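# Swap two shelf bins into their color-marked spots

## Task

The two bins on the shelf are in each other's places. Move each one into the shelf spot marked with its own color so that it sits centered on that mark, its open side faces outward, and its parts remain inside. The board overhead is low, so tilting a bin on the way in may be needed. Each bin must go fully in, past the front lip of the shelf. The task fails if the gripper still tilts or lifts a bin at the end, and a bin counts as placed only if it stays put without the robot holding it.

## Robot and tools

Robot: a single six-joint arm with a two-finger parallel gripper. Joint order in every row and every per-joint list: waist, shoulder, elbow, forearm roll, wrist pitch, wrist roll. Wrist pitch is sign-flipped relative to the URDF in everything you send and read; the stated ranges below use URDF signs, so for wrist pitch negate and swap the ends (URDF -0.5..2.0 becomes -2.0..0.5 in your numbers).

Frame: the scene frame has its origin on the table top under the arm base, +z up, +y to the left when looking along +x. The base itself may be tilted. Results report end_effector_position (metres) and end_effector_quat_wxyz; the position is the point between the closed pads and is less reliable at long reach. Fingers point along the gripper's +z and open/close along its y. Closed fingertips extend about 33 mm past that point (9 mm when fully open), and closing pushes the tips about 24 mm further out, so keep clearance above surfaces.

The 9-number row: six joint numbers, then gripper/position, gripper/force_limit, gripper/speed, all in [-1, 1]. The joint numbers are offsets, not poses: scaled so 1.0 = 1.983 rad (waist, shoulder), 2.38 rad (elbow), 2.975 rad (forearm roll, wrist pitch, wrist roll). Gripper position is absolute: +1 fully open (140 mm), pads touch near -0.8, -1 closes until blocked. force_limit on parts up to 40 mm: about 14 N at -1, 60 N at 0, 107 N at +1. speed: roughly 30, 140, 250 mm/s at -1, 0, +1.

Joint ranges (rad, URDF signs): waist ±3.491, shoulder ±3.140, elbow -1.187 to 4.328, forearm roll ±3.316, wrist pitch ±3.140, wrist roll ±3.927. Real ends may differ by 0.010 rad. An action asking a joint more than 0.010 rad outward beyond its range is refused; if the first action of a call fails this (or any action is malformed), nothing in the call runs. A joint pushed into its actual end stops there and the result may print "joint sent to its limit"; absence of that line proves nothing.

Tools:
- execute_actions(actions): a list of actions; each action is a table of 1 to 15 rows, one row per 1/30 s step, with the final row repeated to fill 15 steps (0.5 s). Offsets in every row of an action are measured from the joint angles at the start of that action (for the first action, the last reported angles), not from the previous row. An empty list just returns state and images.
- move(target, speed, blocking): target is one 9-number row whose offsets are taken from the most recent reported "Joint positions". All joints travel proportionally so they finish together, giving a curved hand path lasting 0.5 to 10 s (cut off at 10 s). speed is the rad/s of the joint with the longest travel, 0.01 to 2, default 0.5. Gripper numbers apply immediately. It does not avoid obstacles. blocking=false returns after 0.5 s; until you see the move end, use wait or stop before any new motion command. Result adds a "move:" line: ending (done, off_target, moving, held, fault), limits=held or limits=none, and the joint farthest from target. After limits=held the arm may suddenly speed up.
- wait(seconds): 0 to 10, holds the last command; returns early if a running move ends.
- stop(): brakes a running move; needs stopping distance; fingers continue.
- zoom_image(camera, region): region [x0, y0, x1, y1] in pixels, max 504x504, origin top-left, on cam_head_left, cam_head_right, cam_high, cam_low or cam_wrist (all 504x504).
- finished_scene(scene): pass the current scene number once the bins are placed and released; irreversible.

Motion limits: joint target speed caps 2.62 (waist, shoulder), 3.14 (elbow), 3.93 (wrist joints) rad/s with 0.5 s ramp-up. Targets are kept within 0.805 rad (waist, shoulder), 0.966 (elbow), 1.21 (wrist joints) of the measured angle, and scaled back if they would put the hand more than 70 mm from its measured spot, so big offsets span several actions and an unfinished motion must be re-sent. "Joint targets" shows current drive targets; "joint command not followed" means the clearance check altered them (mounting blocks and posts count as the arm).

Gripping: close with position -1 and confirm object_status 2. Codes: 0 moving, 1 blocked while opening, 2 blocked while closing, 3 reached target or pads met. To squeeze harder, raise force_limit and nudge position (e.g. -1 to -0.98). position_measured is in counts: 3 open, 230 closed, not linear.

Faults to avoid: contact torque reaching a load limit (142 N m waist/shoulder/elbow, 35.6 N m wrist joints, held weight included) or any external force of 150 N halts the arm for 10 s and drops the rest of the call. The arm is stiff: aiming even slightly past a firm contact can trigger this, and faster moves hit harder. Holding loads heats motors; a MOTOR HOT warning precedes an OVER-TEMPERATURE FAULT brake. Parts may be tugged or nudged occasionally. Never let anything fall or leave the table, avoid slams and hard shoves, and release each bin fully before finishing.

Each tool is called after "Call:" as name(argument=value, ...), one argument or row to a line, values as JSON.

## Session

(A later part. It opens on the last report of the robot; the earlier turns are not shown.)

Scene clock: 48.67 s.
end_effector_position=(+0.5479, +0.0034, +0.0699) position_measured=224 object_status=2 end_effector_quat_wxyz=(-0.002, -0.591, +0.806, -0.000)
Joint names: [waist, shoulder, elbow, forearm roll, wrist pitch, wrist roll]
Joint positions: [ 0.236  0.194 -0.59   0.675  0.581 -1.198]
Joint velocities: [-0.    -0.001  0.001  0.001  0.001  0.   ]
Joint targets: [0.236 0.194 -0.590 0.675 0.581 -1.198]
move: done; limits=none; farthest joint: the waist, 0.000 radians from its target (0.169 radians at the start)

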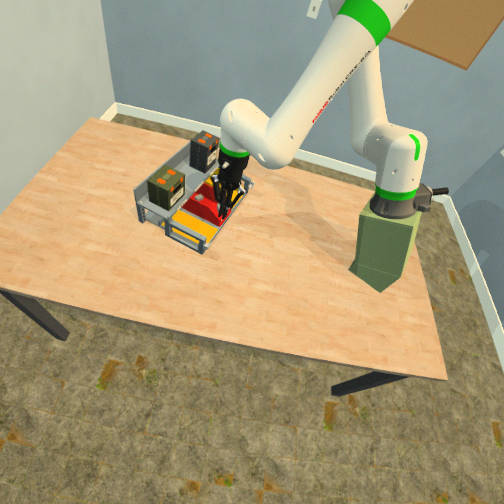

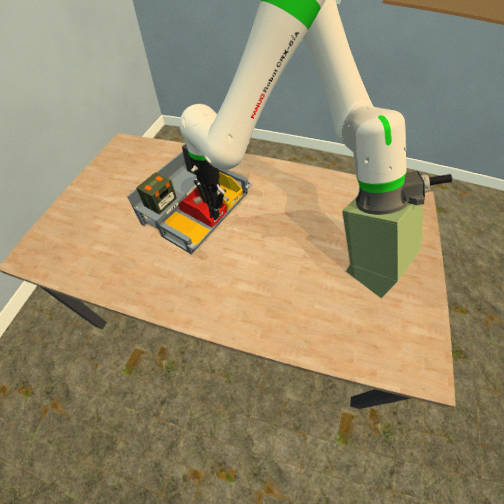

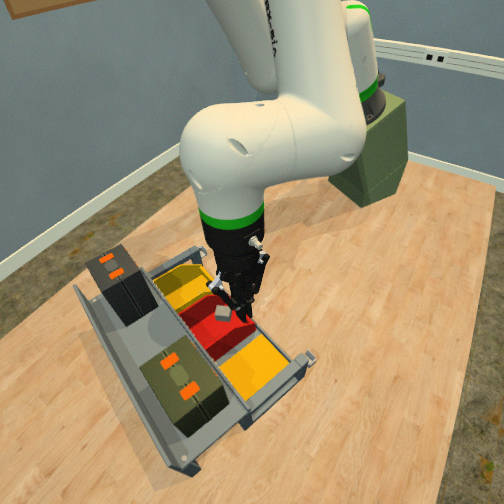

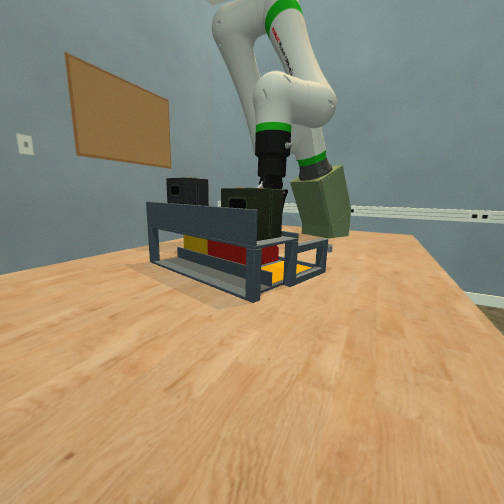

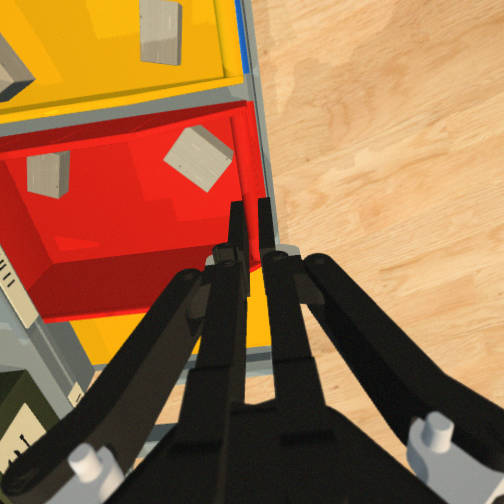

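Call:
move(
  target=[-0.001,0.001,0.002,-0.0013,0.0008,0.0047,-1,0.6,-0.6],
  speed=0.04,
)

Call:
move(
  target=[0,0,0,0,0,0,-0.5,0,0],
)

Call:
move(
  target=[0.024,-0.046,0.006,-0.024,0.036,0.017,-0.5,0,0],
  speed=0.25,
)

Call:
move(
  target=[-0.141,-0.07,-0.0324,-0.0436,-0.0217,0.122,-0.5,0,0],
  speed=0.5,
)

Scene clock: 52.33 s.
end_effector_position=(+0.5490, +0.0024, +0.0697) position_measured=224 object_status=2 end_effector_quat_wxyz=(-0.002, -0.595, +0.804, -0.000)
Joint names: [waist, shoulder, elbow, forearm roll, wrist pitch, wrist roll]
Joint positions: [ 0.234  0.196 -0.585  0.671  0.583 -1.184]
Joint velocities: [-0.    -0.002  0.     0.001 -0.001 -0.   ]
Joint targets: [0.234 0.196 -0.585 0.671 0.583 -1.184]
move: done; limits=none; farthest joint: the waist, 0.000 radians from its target (0.002 radians at the start)

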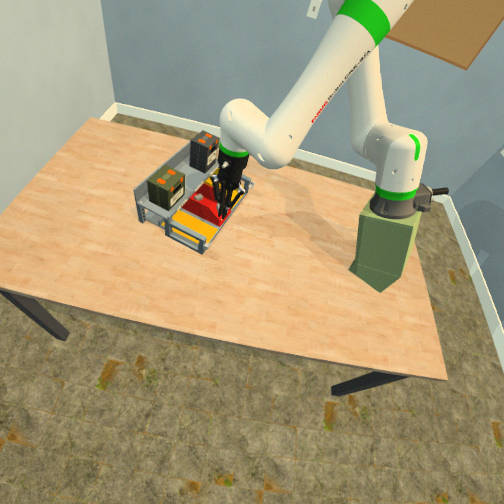

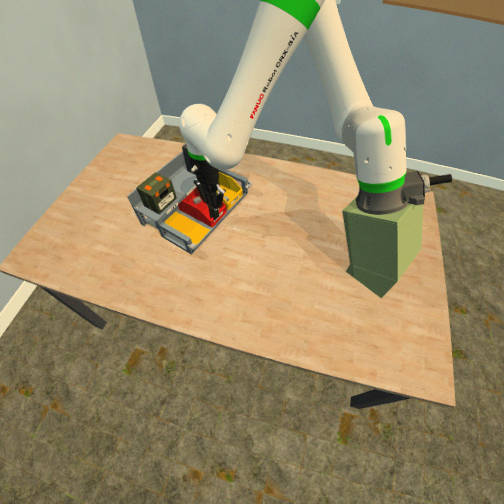

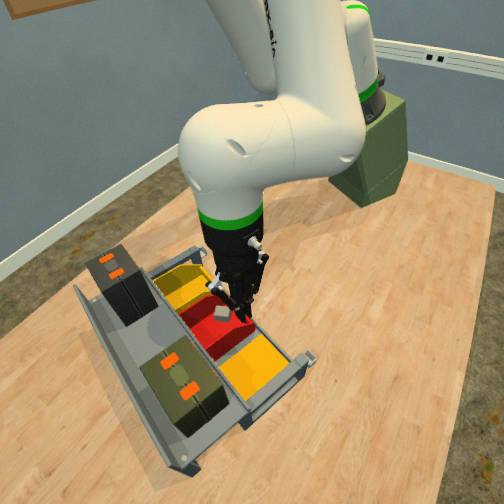

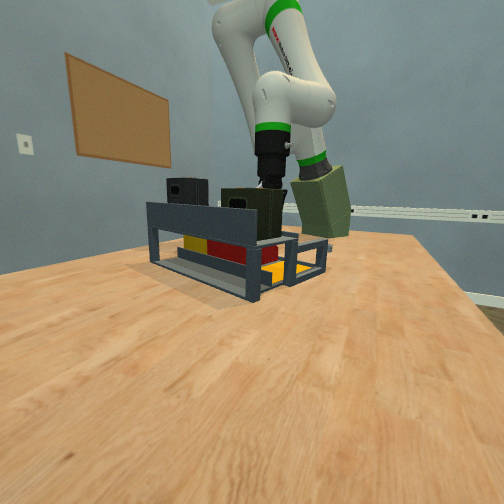

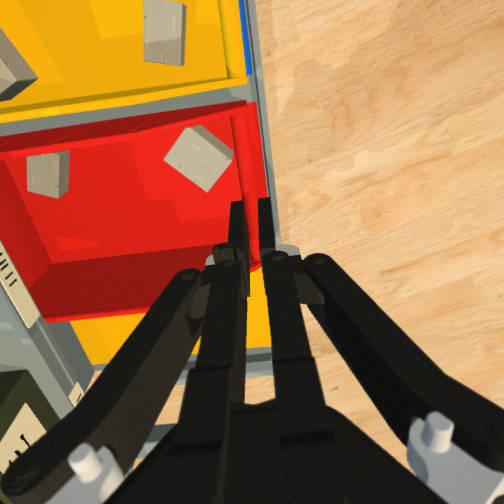

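Scene clock: 52.83 s.
end_effector_position=(+0.5490, +0.0024, +0.0697) position_measured=192 object_status=3 end_effector_quat_wxyz=(-0.002, -0.595, +0.804, -0.000)
Joint names: [waist, shoulder, elbow, forearm roll, wrist pitch, wrist roll]
Joint positions: [ 0.234  0.196 -0.585  0.671  0.583 -1.184]
Joint velocities: [ 0.     0.001  0.001  0.002  0.    -0.   ]
Joint targets: [0.234 0.196 -0.585 0.671 0.583 -1.184]
move: done; limits=none; farthest joint: the waist, 0.000 radians from its target (0.000 radians at the start)

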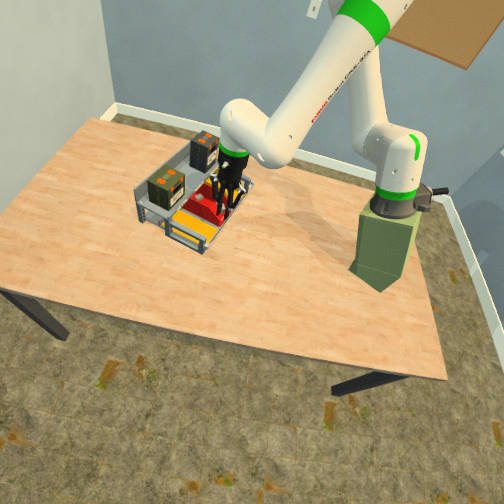

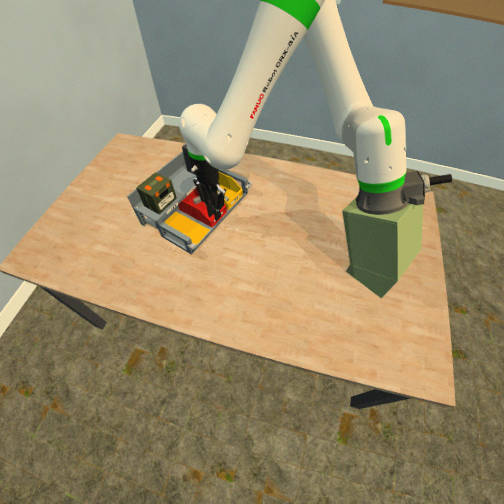

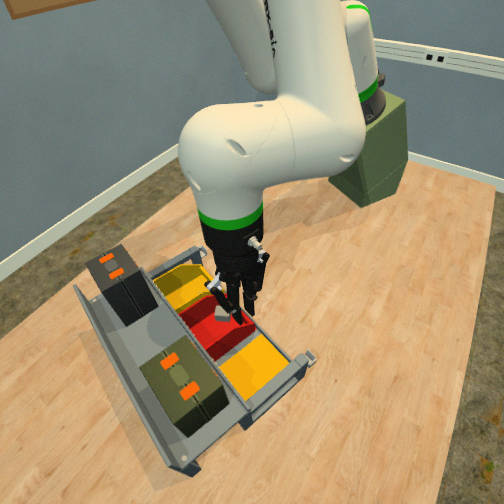

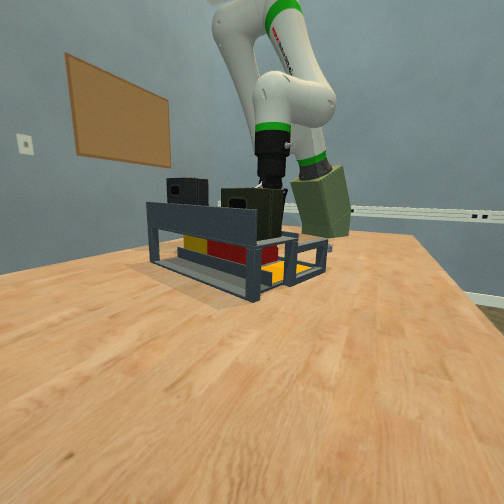

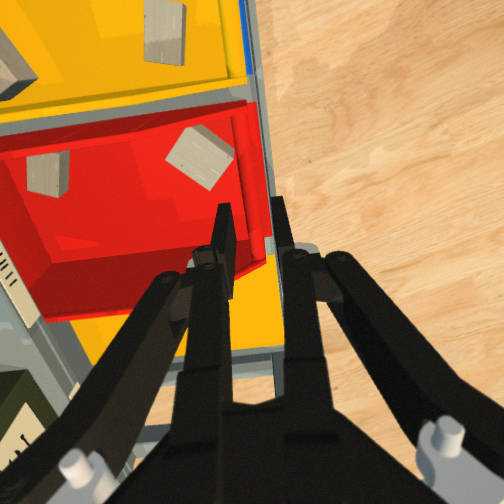

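Scene clock: 53.63 s.
end_effector_position=(+0.5495, +0.0009, +0.1137) position_measured=192 object_status=3 end_effector_quat_wxyz=(-0.002, -0.594, +0.804, -0.002)
Joint names: [waist, shoulder, elbow, forearm roll, wrist pitch, wrist roll]
Joint positions: [ 0.282  0.105 -0.571  0.599  0.69  -1.133]
Joint velocities: [ 0.    -0.001  0.001 -0.002  0.001 -0.   ]
Joint targets: [0.282 0.105 -0.571 0.599 0.690 -1.133]
move: done; limits=none; farthest joint: the waist, 0.000 radians from its target (0.047 radians at the start)

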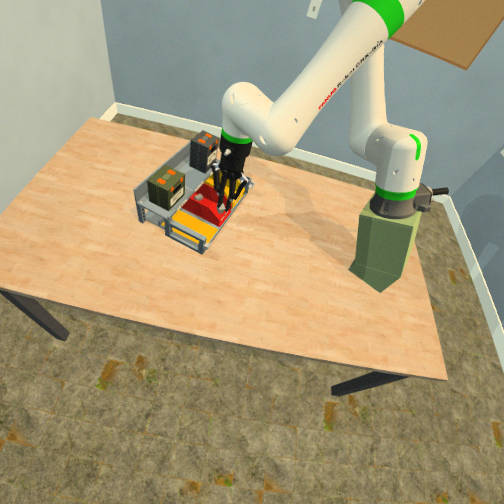

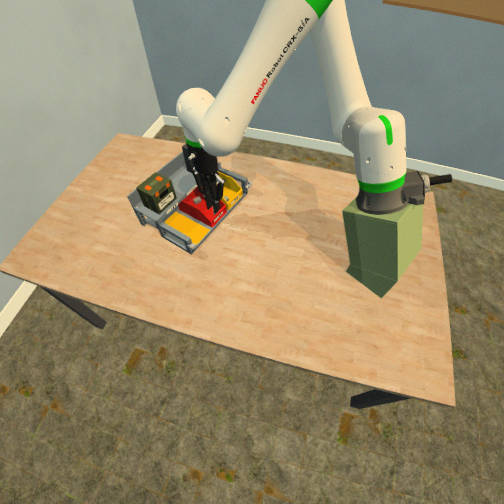

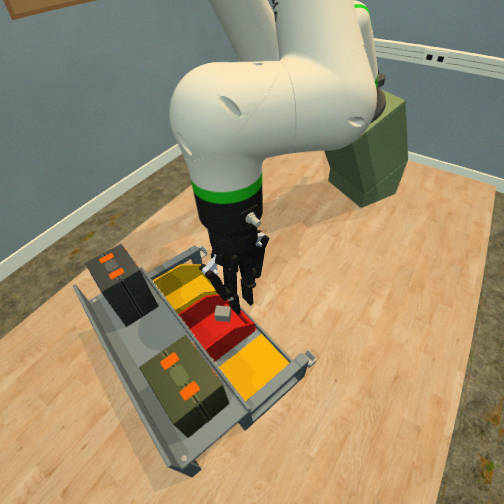

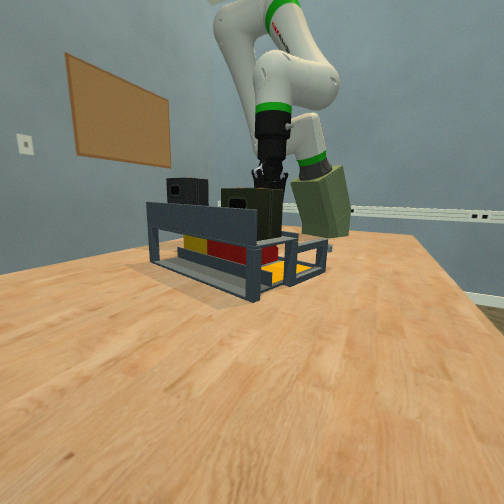

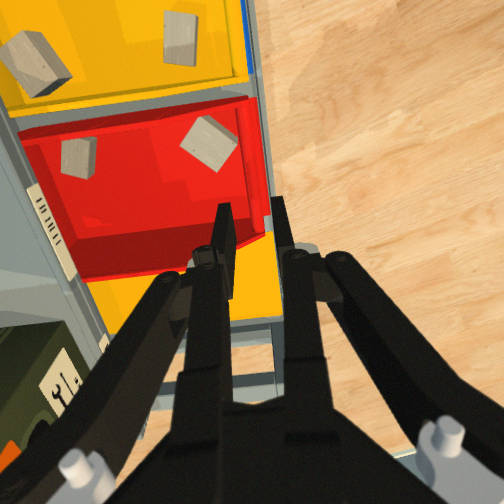

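Scene clock: 54.77 s.
end_effector_position=(+0.5033, -0.1362, +0.1159) position_measured=192 object_status=3 end_effector_quat_wxyz=(-0.001, -0.590, +0.807, +0.000)
Joint names: [waist, shoulder, elbow, forearm roll, wrist pitch, wrist roll]
Joint positions: [ 0.002 -0.034 -0.648  0.47   0.626 -0.77 ]
Joint velocities: [-0.001 -0.001 -0.    -0.001 -0.001  0.001]
Joint targets: [0.002 -0.034 -0.648 0.470 0.626 -0.770]
move: done; limits=none; farthest joint: the waist, 0.000 radians from its target (0.279 radians at the start)

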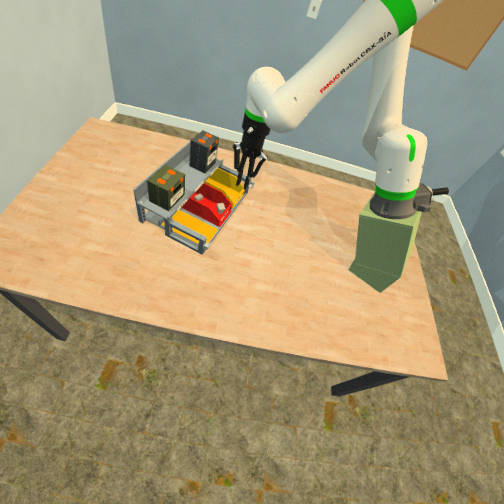

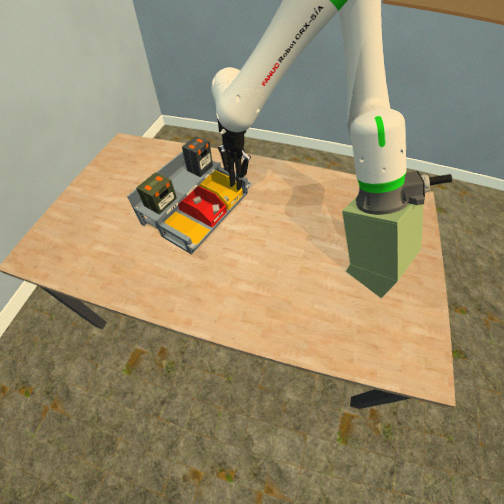

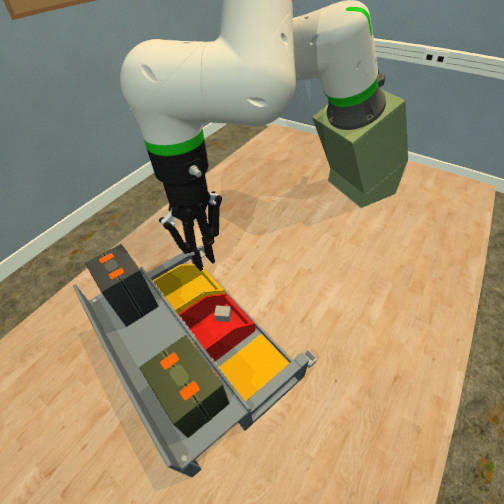

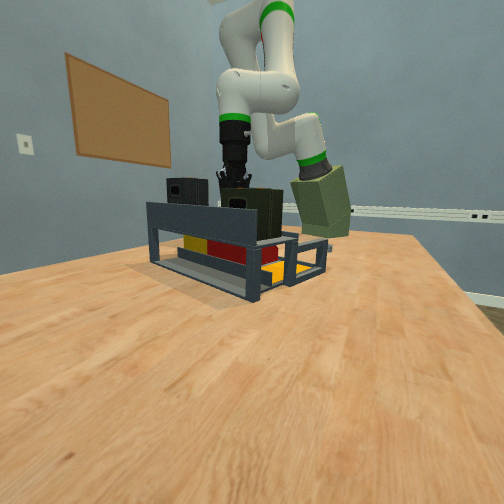

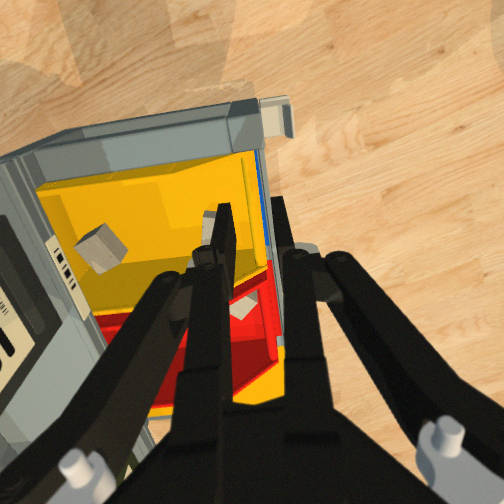

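Call:
execute_actions(
  actions=[],
)

Scene clock: 66.47 s.
end_effector_position=(+0.5033, -0.1362, +0.1160) position_measured=192 object_status=3 end_effector_quat_wxyz=(-0.001, -0.590, +0.807, +0.000)
Joint names: [waist, shoulder, elbow, forearm roll, wrist pitch, wrist roll]
Joint positions: [ 0.002 -0.034 -0.648  0.47   0.626 -0.77 ]
Joint velocities: [ 0.    -0.001  0.    -0.001 -0.001  0.   ]
Joint targets: [0.002 -0.034 -0.648 0.470 0.626 -0.770]

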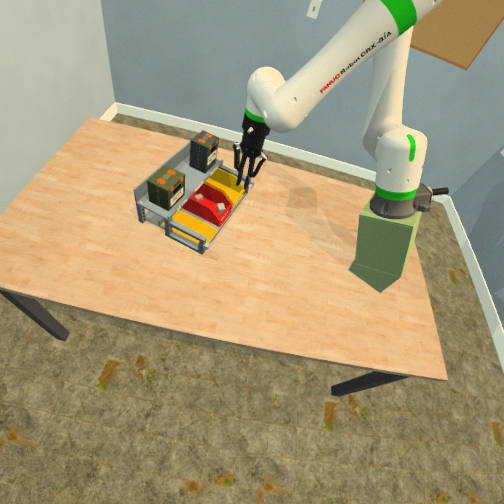

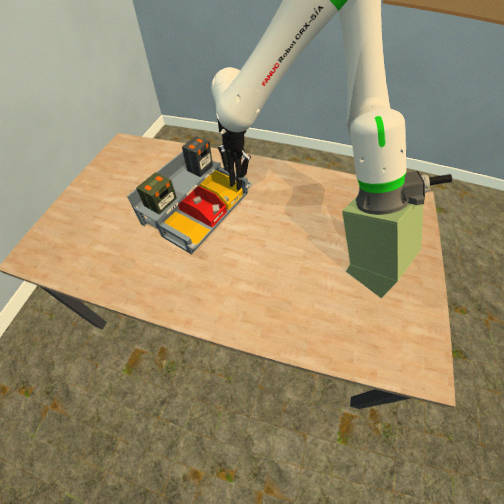

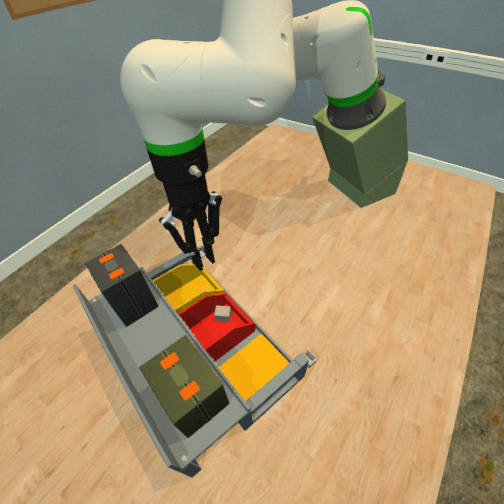

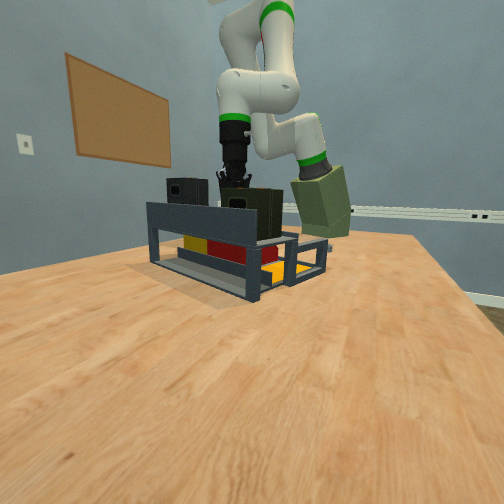

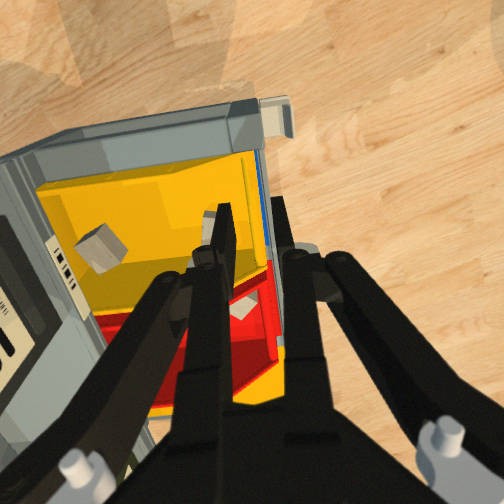

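Call:
move(
  target=[-0.0237,0.0575,-0.0086,0.0286,-0.0461,-0.0218,-0.42,0,0],
  speed=0.08,
)

Call:
move(
  target=[0,0,0,0,0,0,-1,1,-0.8],
)

Scene clock: 70.10 s.
end_effector_position=(+0.5035, -0.1360, +0.0670) position_measured=182 object_status=3 end_effector_quat_wxyz=(-0.000, -0.590, +0.807, -0.000)
Joint names: [waist, shoulder, elbow, forearm roll, wrist pitch, wrist roll]
Joint positions: [-0.045  0.08  -0.669  0.555  0.489 -0.835]
Joint velocities: [-0.     0.001 -0.001  0.001  0.    -0.   ]
Joint targets: [-0.045 0.080 -0.669 0.555 0.489 -0.835]
move: done; limits=none; farthest joint: the waist, 0.000 radians from its target (0.047 radians at the start)

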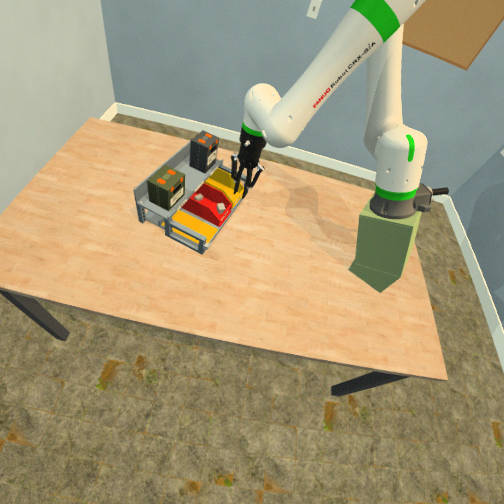

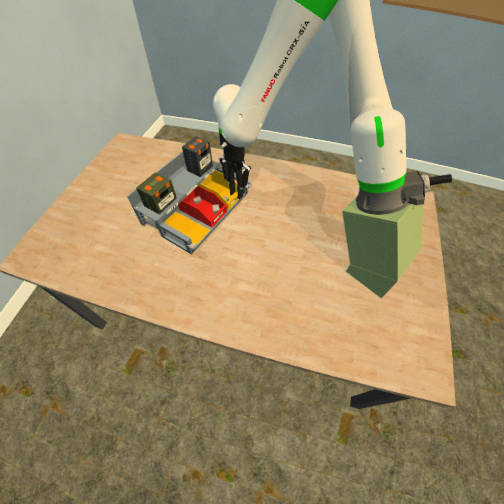

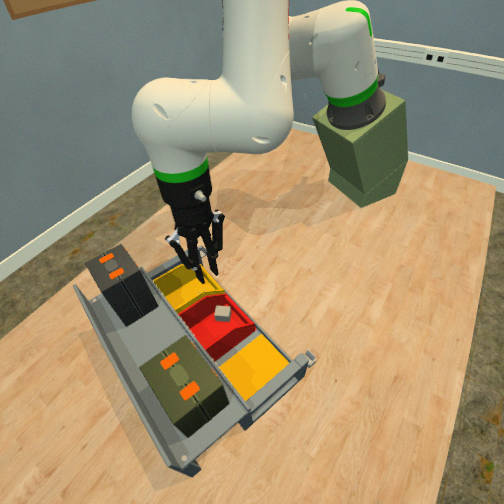

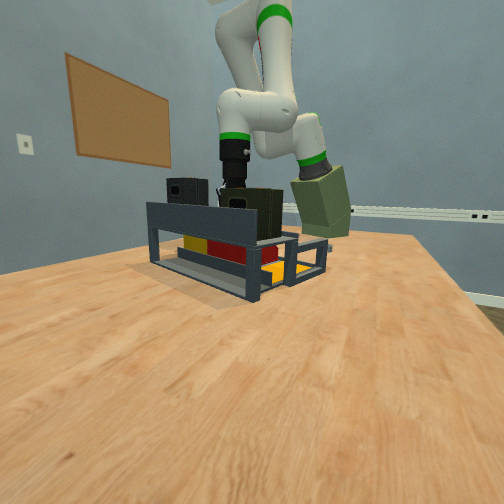

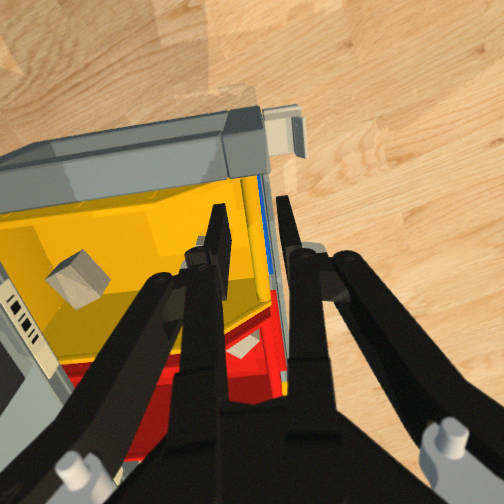

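Scene clock: 70.83 s.
end_effector_position=(+0.5035, -0.1360, +0.0670) position_measured=225 object_status=2 end_effector_quat_wxyz=(-0.000, -0.590, +0.807, -0.000)
Joint names: [waist, shoulder, elbow, forearm roll, wrist pitch, wrist roll]
Joint positions: [-0.045  0.08  -0.669  0.555  0.489 -0.835]
Joint velocities: [ 0.     0.002  0.     0.002  0.002 -0.001]
Joint targets: [-0.045 0.080 -0.669 0.555 0.489 -0.835]
move: done; limits=none; farthest joint: the waist, 0.000 radians from its target (0.000 radians at the start)

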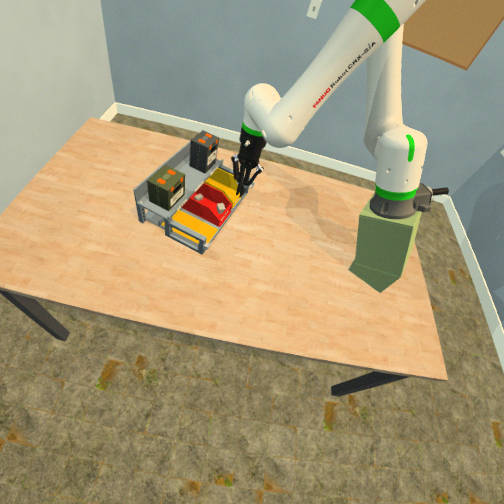

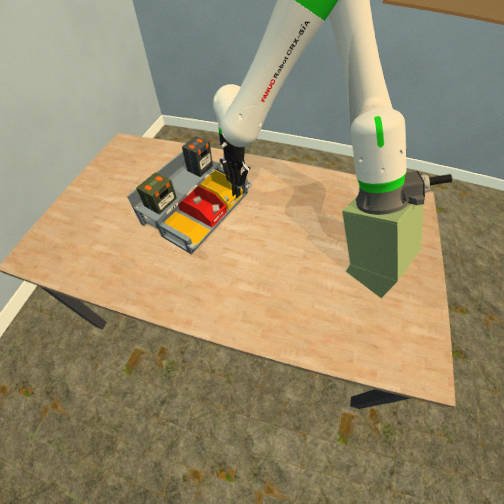

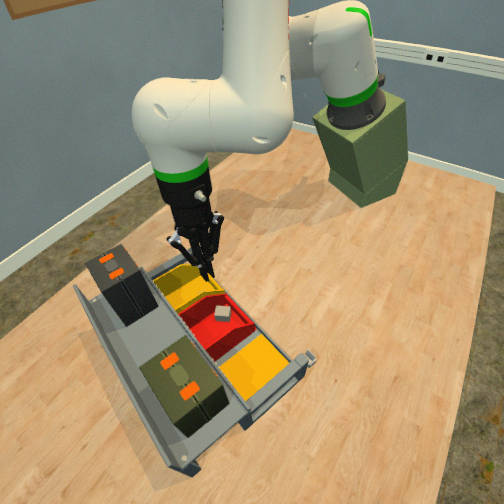

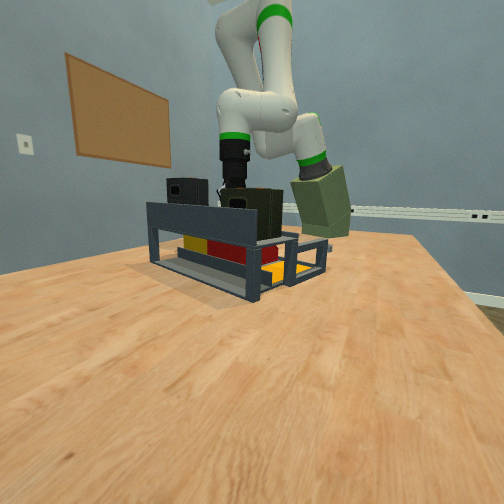

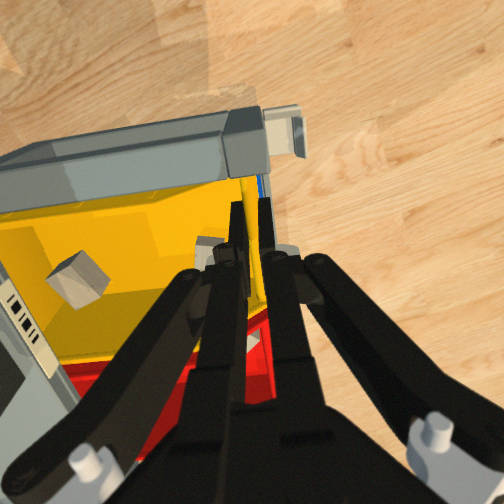

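Call:
move(
  target=[0.0026,0.0194,0.0853,-0.0787,0.0824,0.0773,-1,1,-0.8],
  speed=0.1,
)

Scene clock: 83.50 s.
end_effector_position=(+0.5105, -0.1382, +0.0874) position_measured=225 object_status=2 end_effector_quat_wxyz=(-0.037, -0.591, +0.805, +0.048)
Joint names: [waist, shoulder, elbow, forearm roll, wrist pitch, wrist roll]
Joint positions: [-0.04   0.118 -0.466  0.321  0.734 -0.605]
Joint velocities: [-0.    -0.001  0.001 -0.001 -0.001 -0.   ]
Joint targets: [-0.040 0.118 -0.466 0.321 0.734 -0.605]
move: done; limits=none; farthest joint: the waist, 0.000 radians from its target (0.005 radians at the start)

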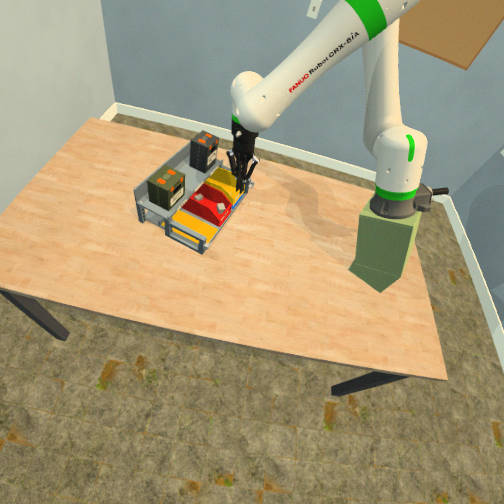

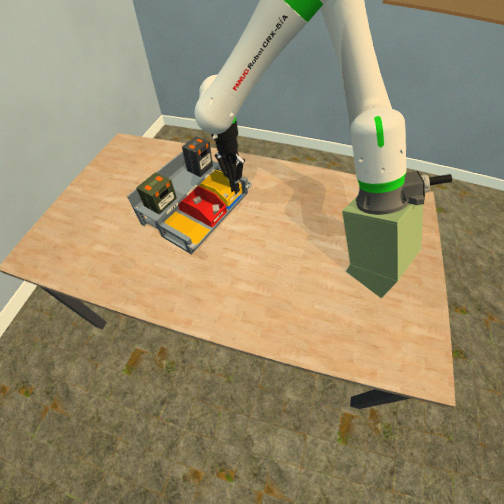

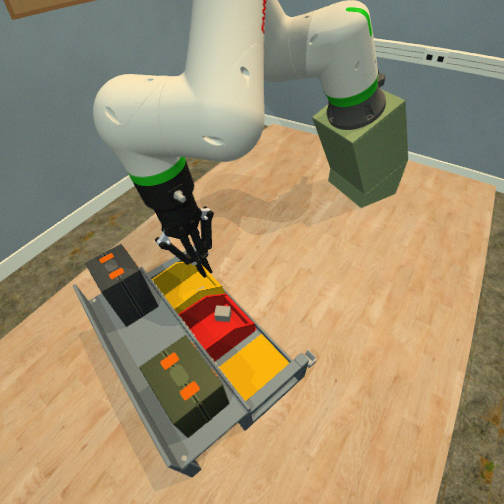

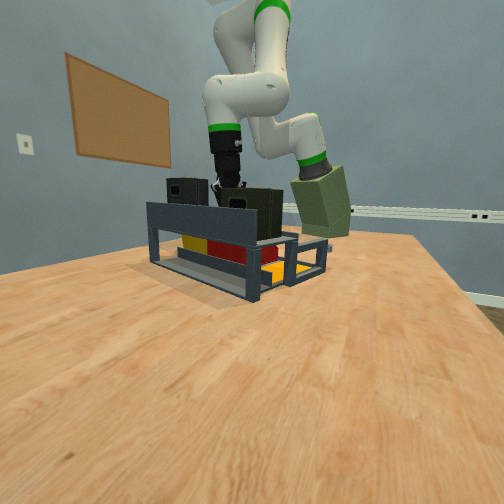

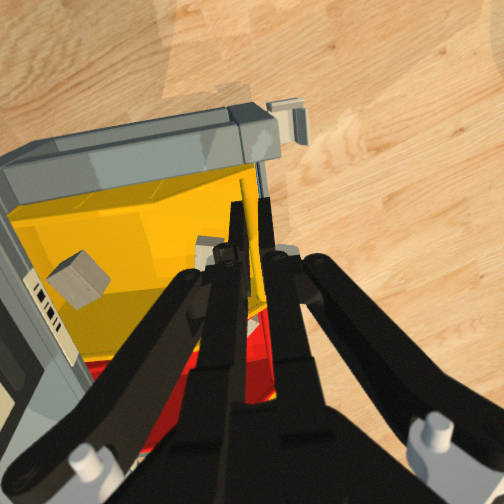

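Call:
move(
  target=[0.0336,-0.0656,-0.091,0.0186,-0.0208,-0.0388,-1,1,-0.8],
  speed=0.1,
)

Scene clock: 91.53 s.
end_effector_position=(+0.4441, -0.1147, +0.0954) position_measured=225 object_status=2 end_effector_quat_wxyz=(-0.037, -0.594, +0.802, +0.048)
Joint names: [waist, shoulder, elbow, forearm roll, wrist pitch, wrist roll]
Joint positions: [ 0.027 -0.012 -0.682  0.376  0.672 -0.721]
Joint velocities: [ 0.     0.001  0.001  0.001  0.002 -0.   ]
Joint targets: [0.027 -0.012 -0.682 0.376 0.672 -0.721]
move: done; limits=none; farthest joint: the waist, 0.000 radians from its target (0.066 radians at the start)

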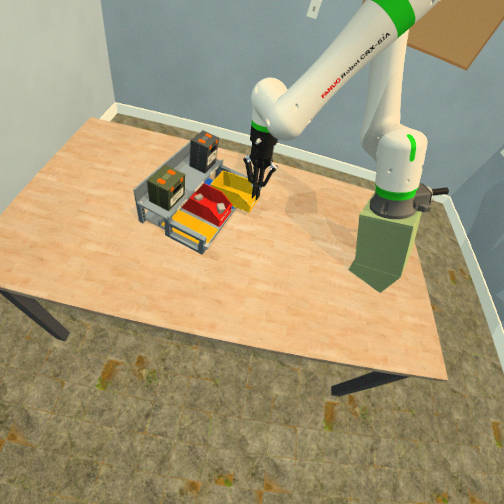

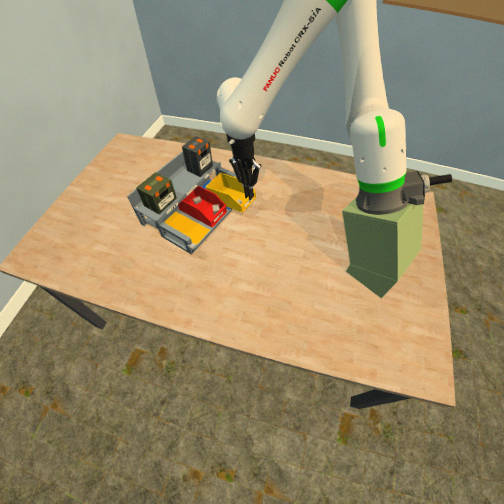

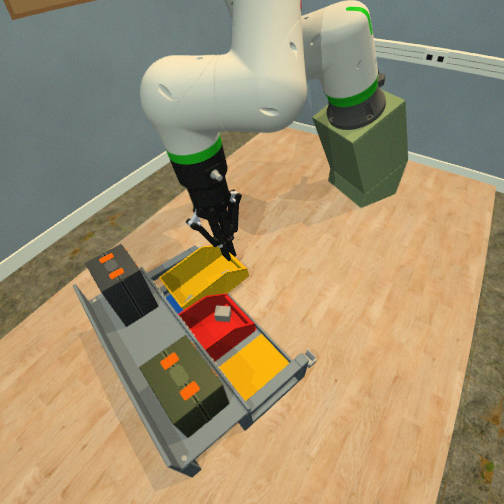

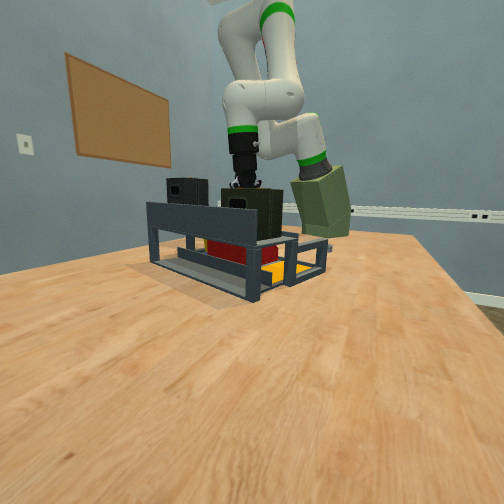

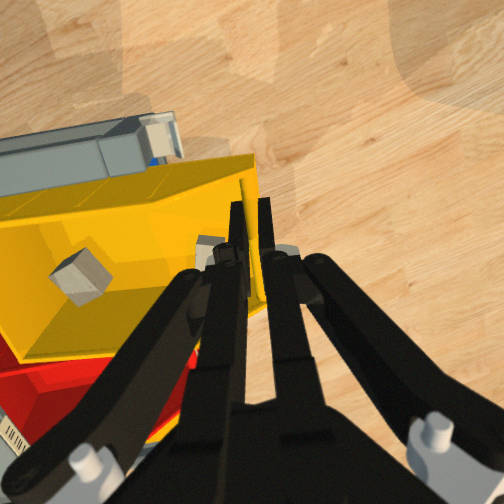

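Call:
move(
  target=[0.0532,-0.1203,-0.0083,-0.016,0.0797,-0.004,-1,1,-0.8],
  speed=0.15,
)

Call:
move(
  target=[0.2153,0.1491,0.0797,0.0288,0.0138,-0.1631,-1,1,-0.8],
  speed=0.25,
)

Scene clock: 101.73 s.
end_effector_position=(+0.4245, -0.1092, +0.1804) position_measured=225 object_status=2 end_effector_quat_wxyz=(-0.038, -0.594, +0.802, +0.048)
Joint names: [waist, shoulder, elbow, forearm roll, wrist pitch, wrist roll]
Joint positions: [ 0.132 -0.25  -0.702  0.328  0.909 -0.733]
Joint velocities: [ 0.    -0.     0.     0.001  0.003  0.   ]
Joint targets: [0.132 -0.250 -0.702 0.328 0.909 -0.733]
move: done; limits=none; farthest joint: the waist, 0.000 radians from its target (0.106 radians at the start)

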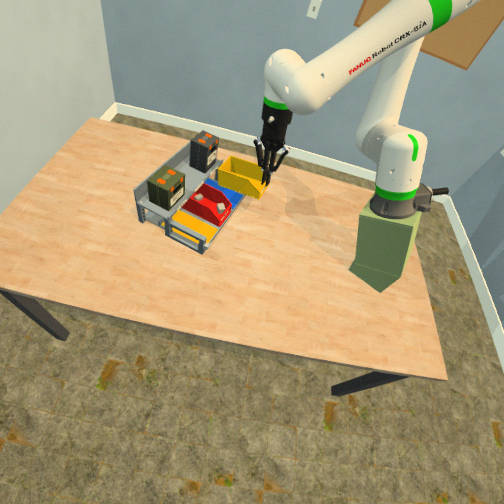

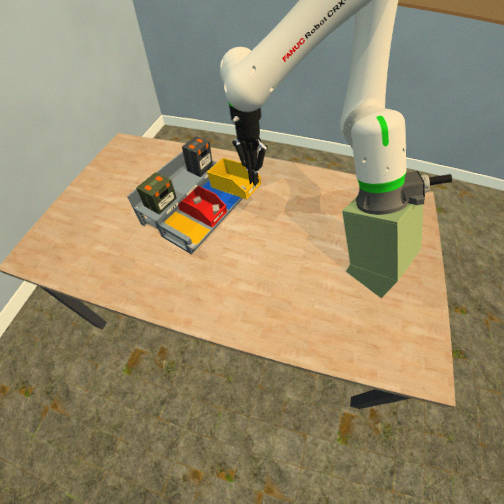

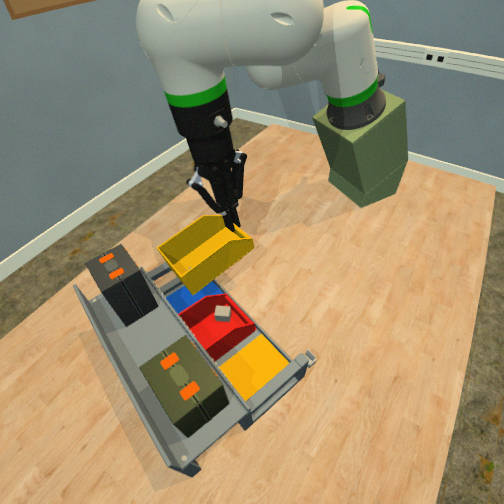

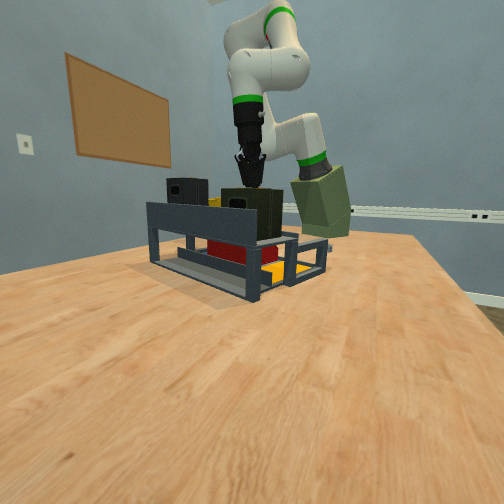

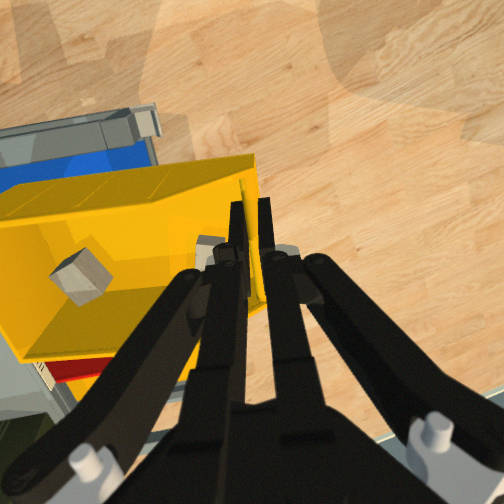

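Scene clock: 104.03 s.
end_effector_position=(+0.4894, +0.1016, +0.1799) position_measured=225 object_status=2 end_effector_quat_wxyz=(-0.039, -0.594, +0.802, +0.047)
Joint names: [waist, shoulder, elbow, forearm roll, wrist pitch, wrist roll]
Joint positions: [ 0.559  0.045 -0.512  0.414  0.95  -1.218]
Joint velocities: [ 0.     0.002  0.001  0.001  0.    -0.   ]
Joint targets: [0.559 0.045 -0.512 0.414 0.950 -1.218]
move: done; limits=none; farthest joint: the waist, 0.000 radians from its target (0.427 radians at the start)

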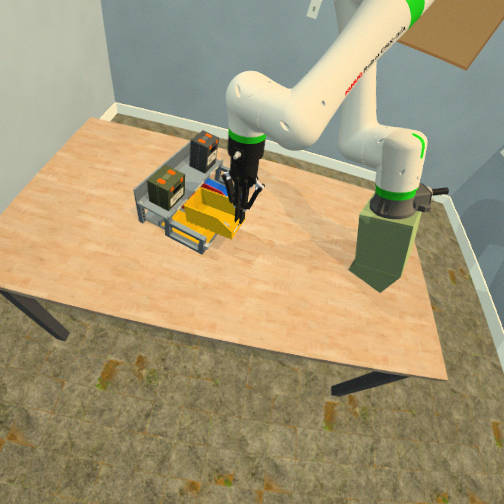

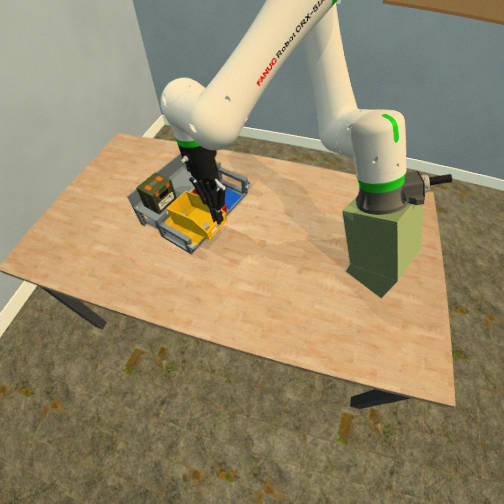

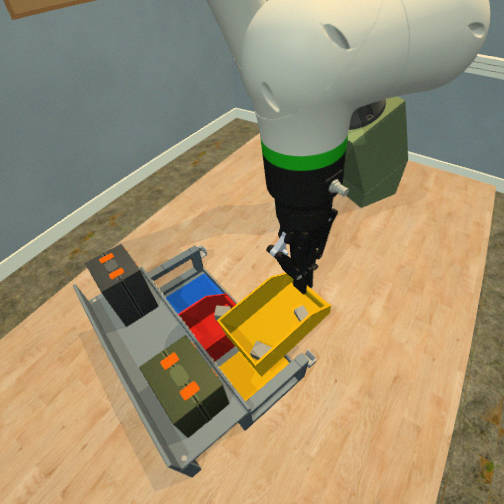

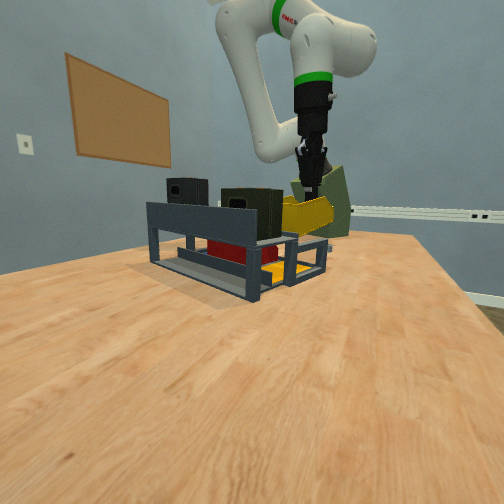

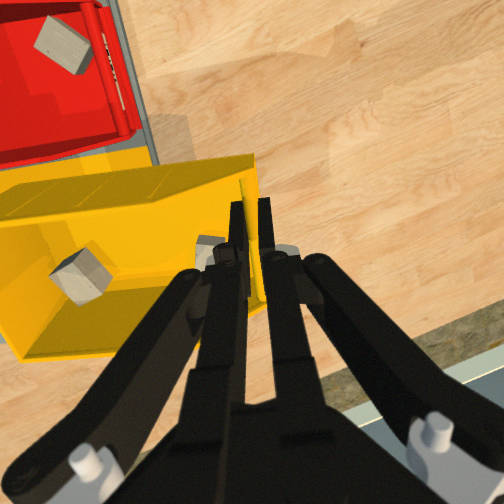

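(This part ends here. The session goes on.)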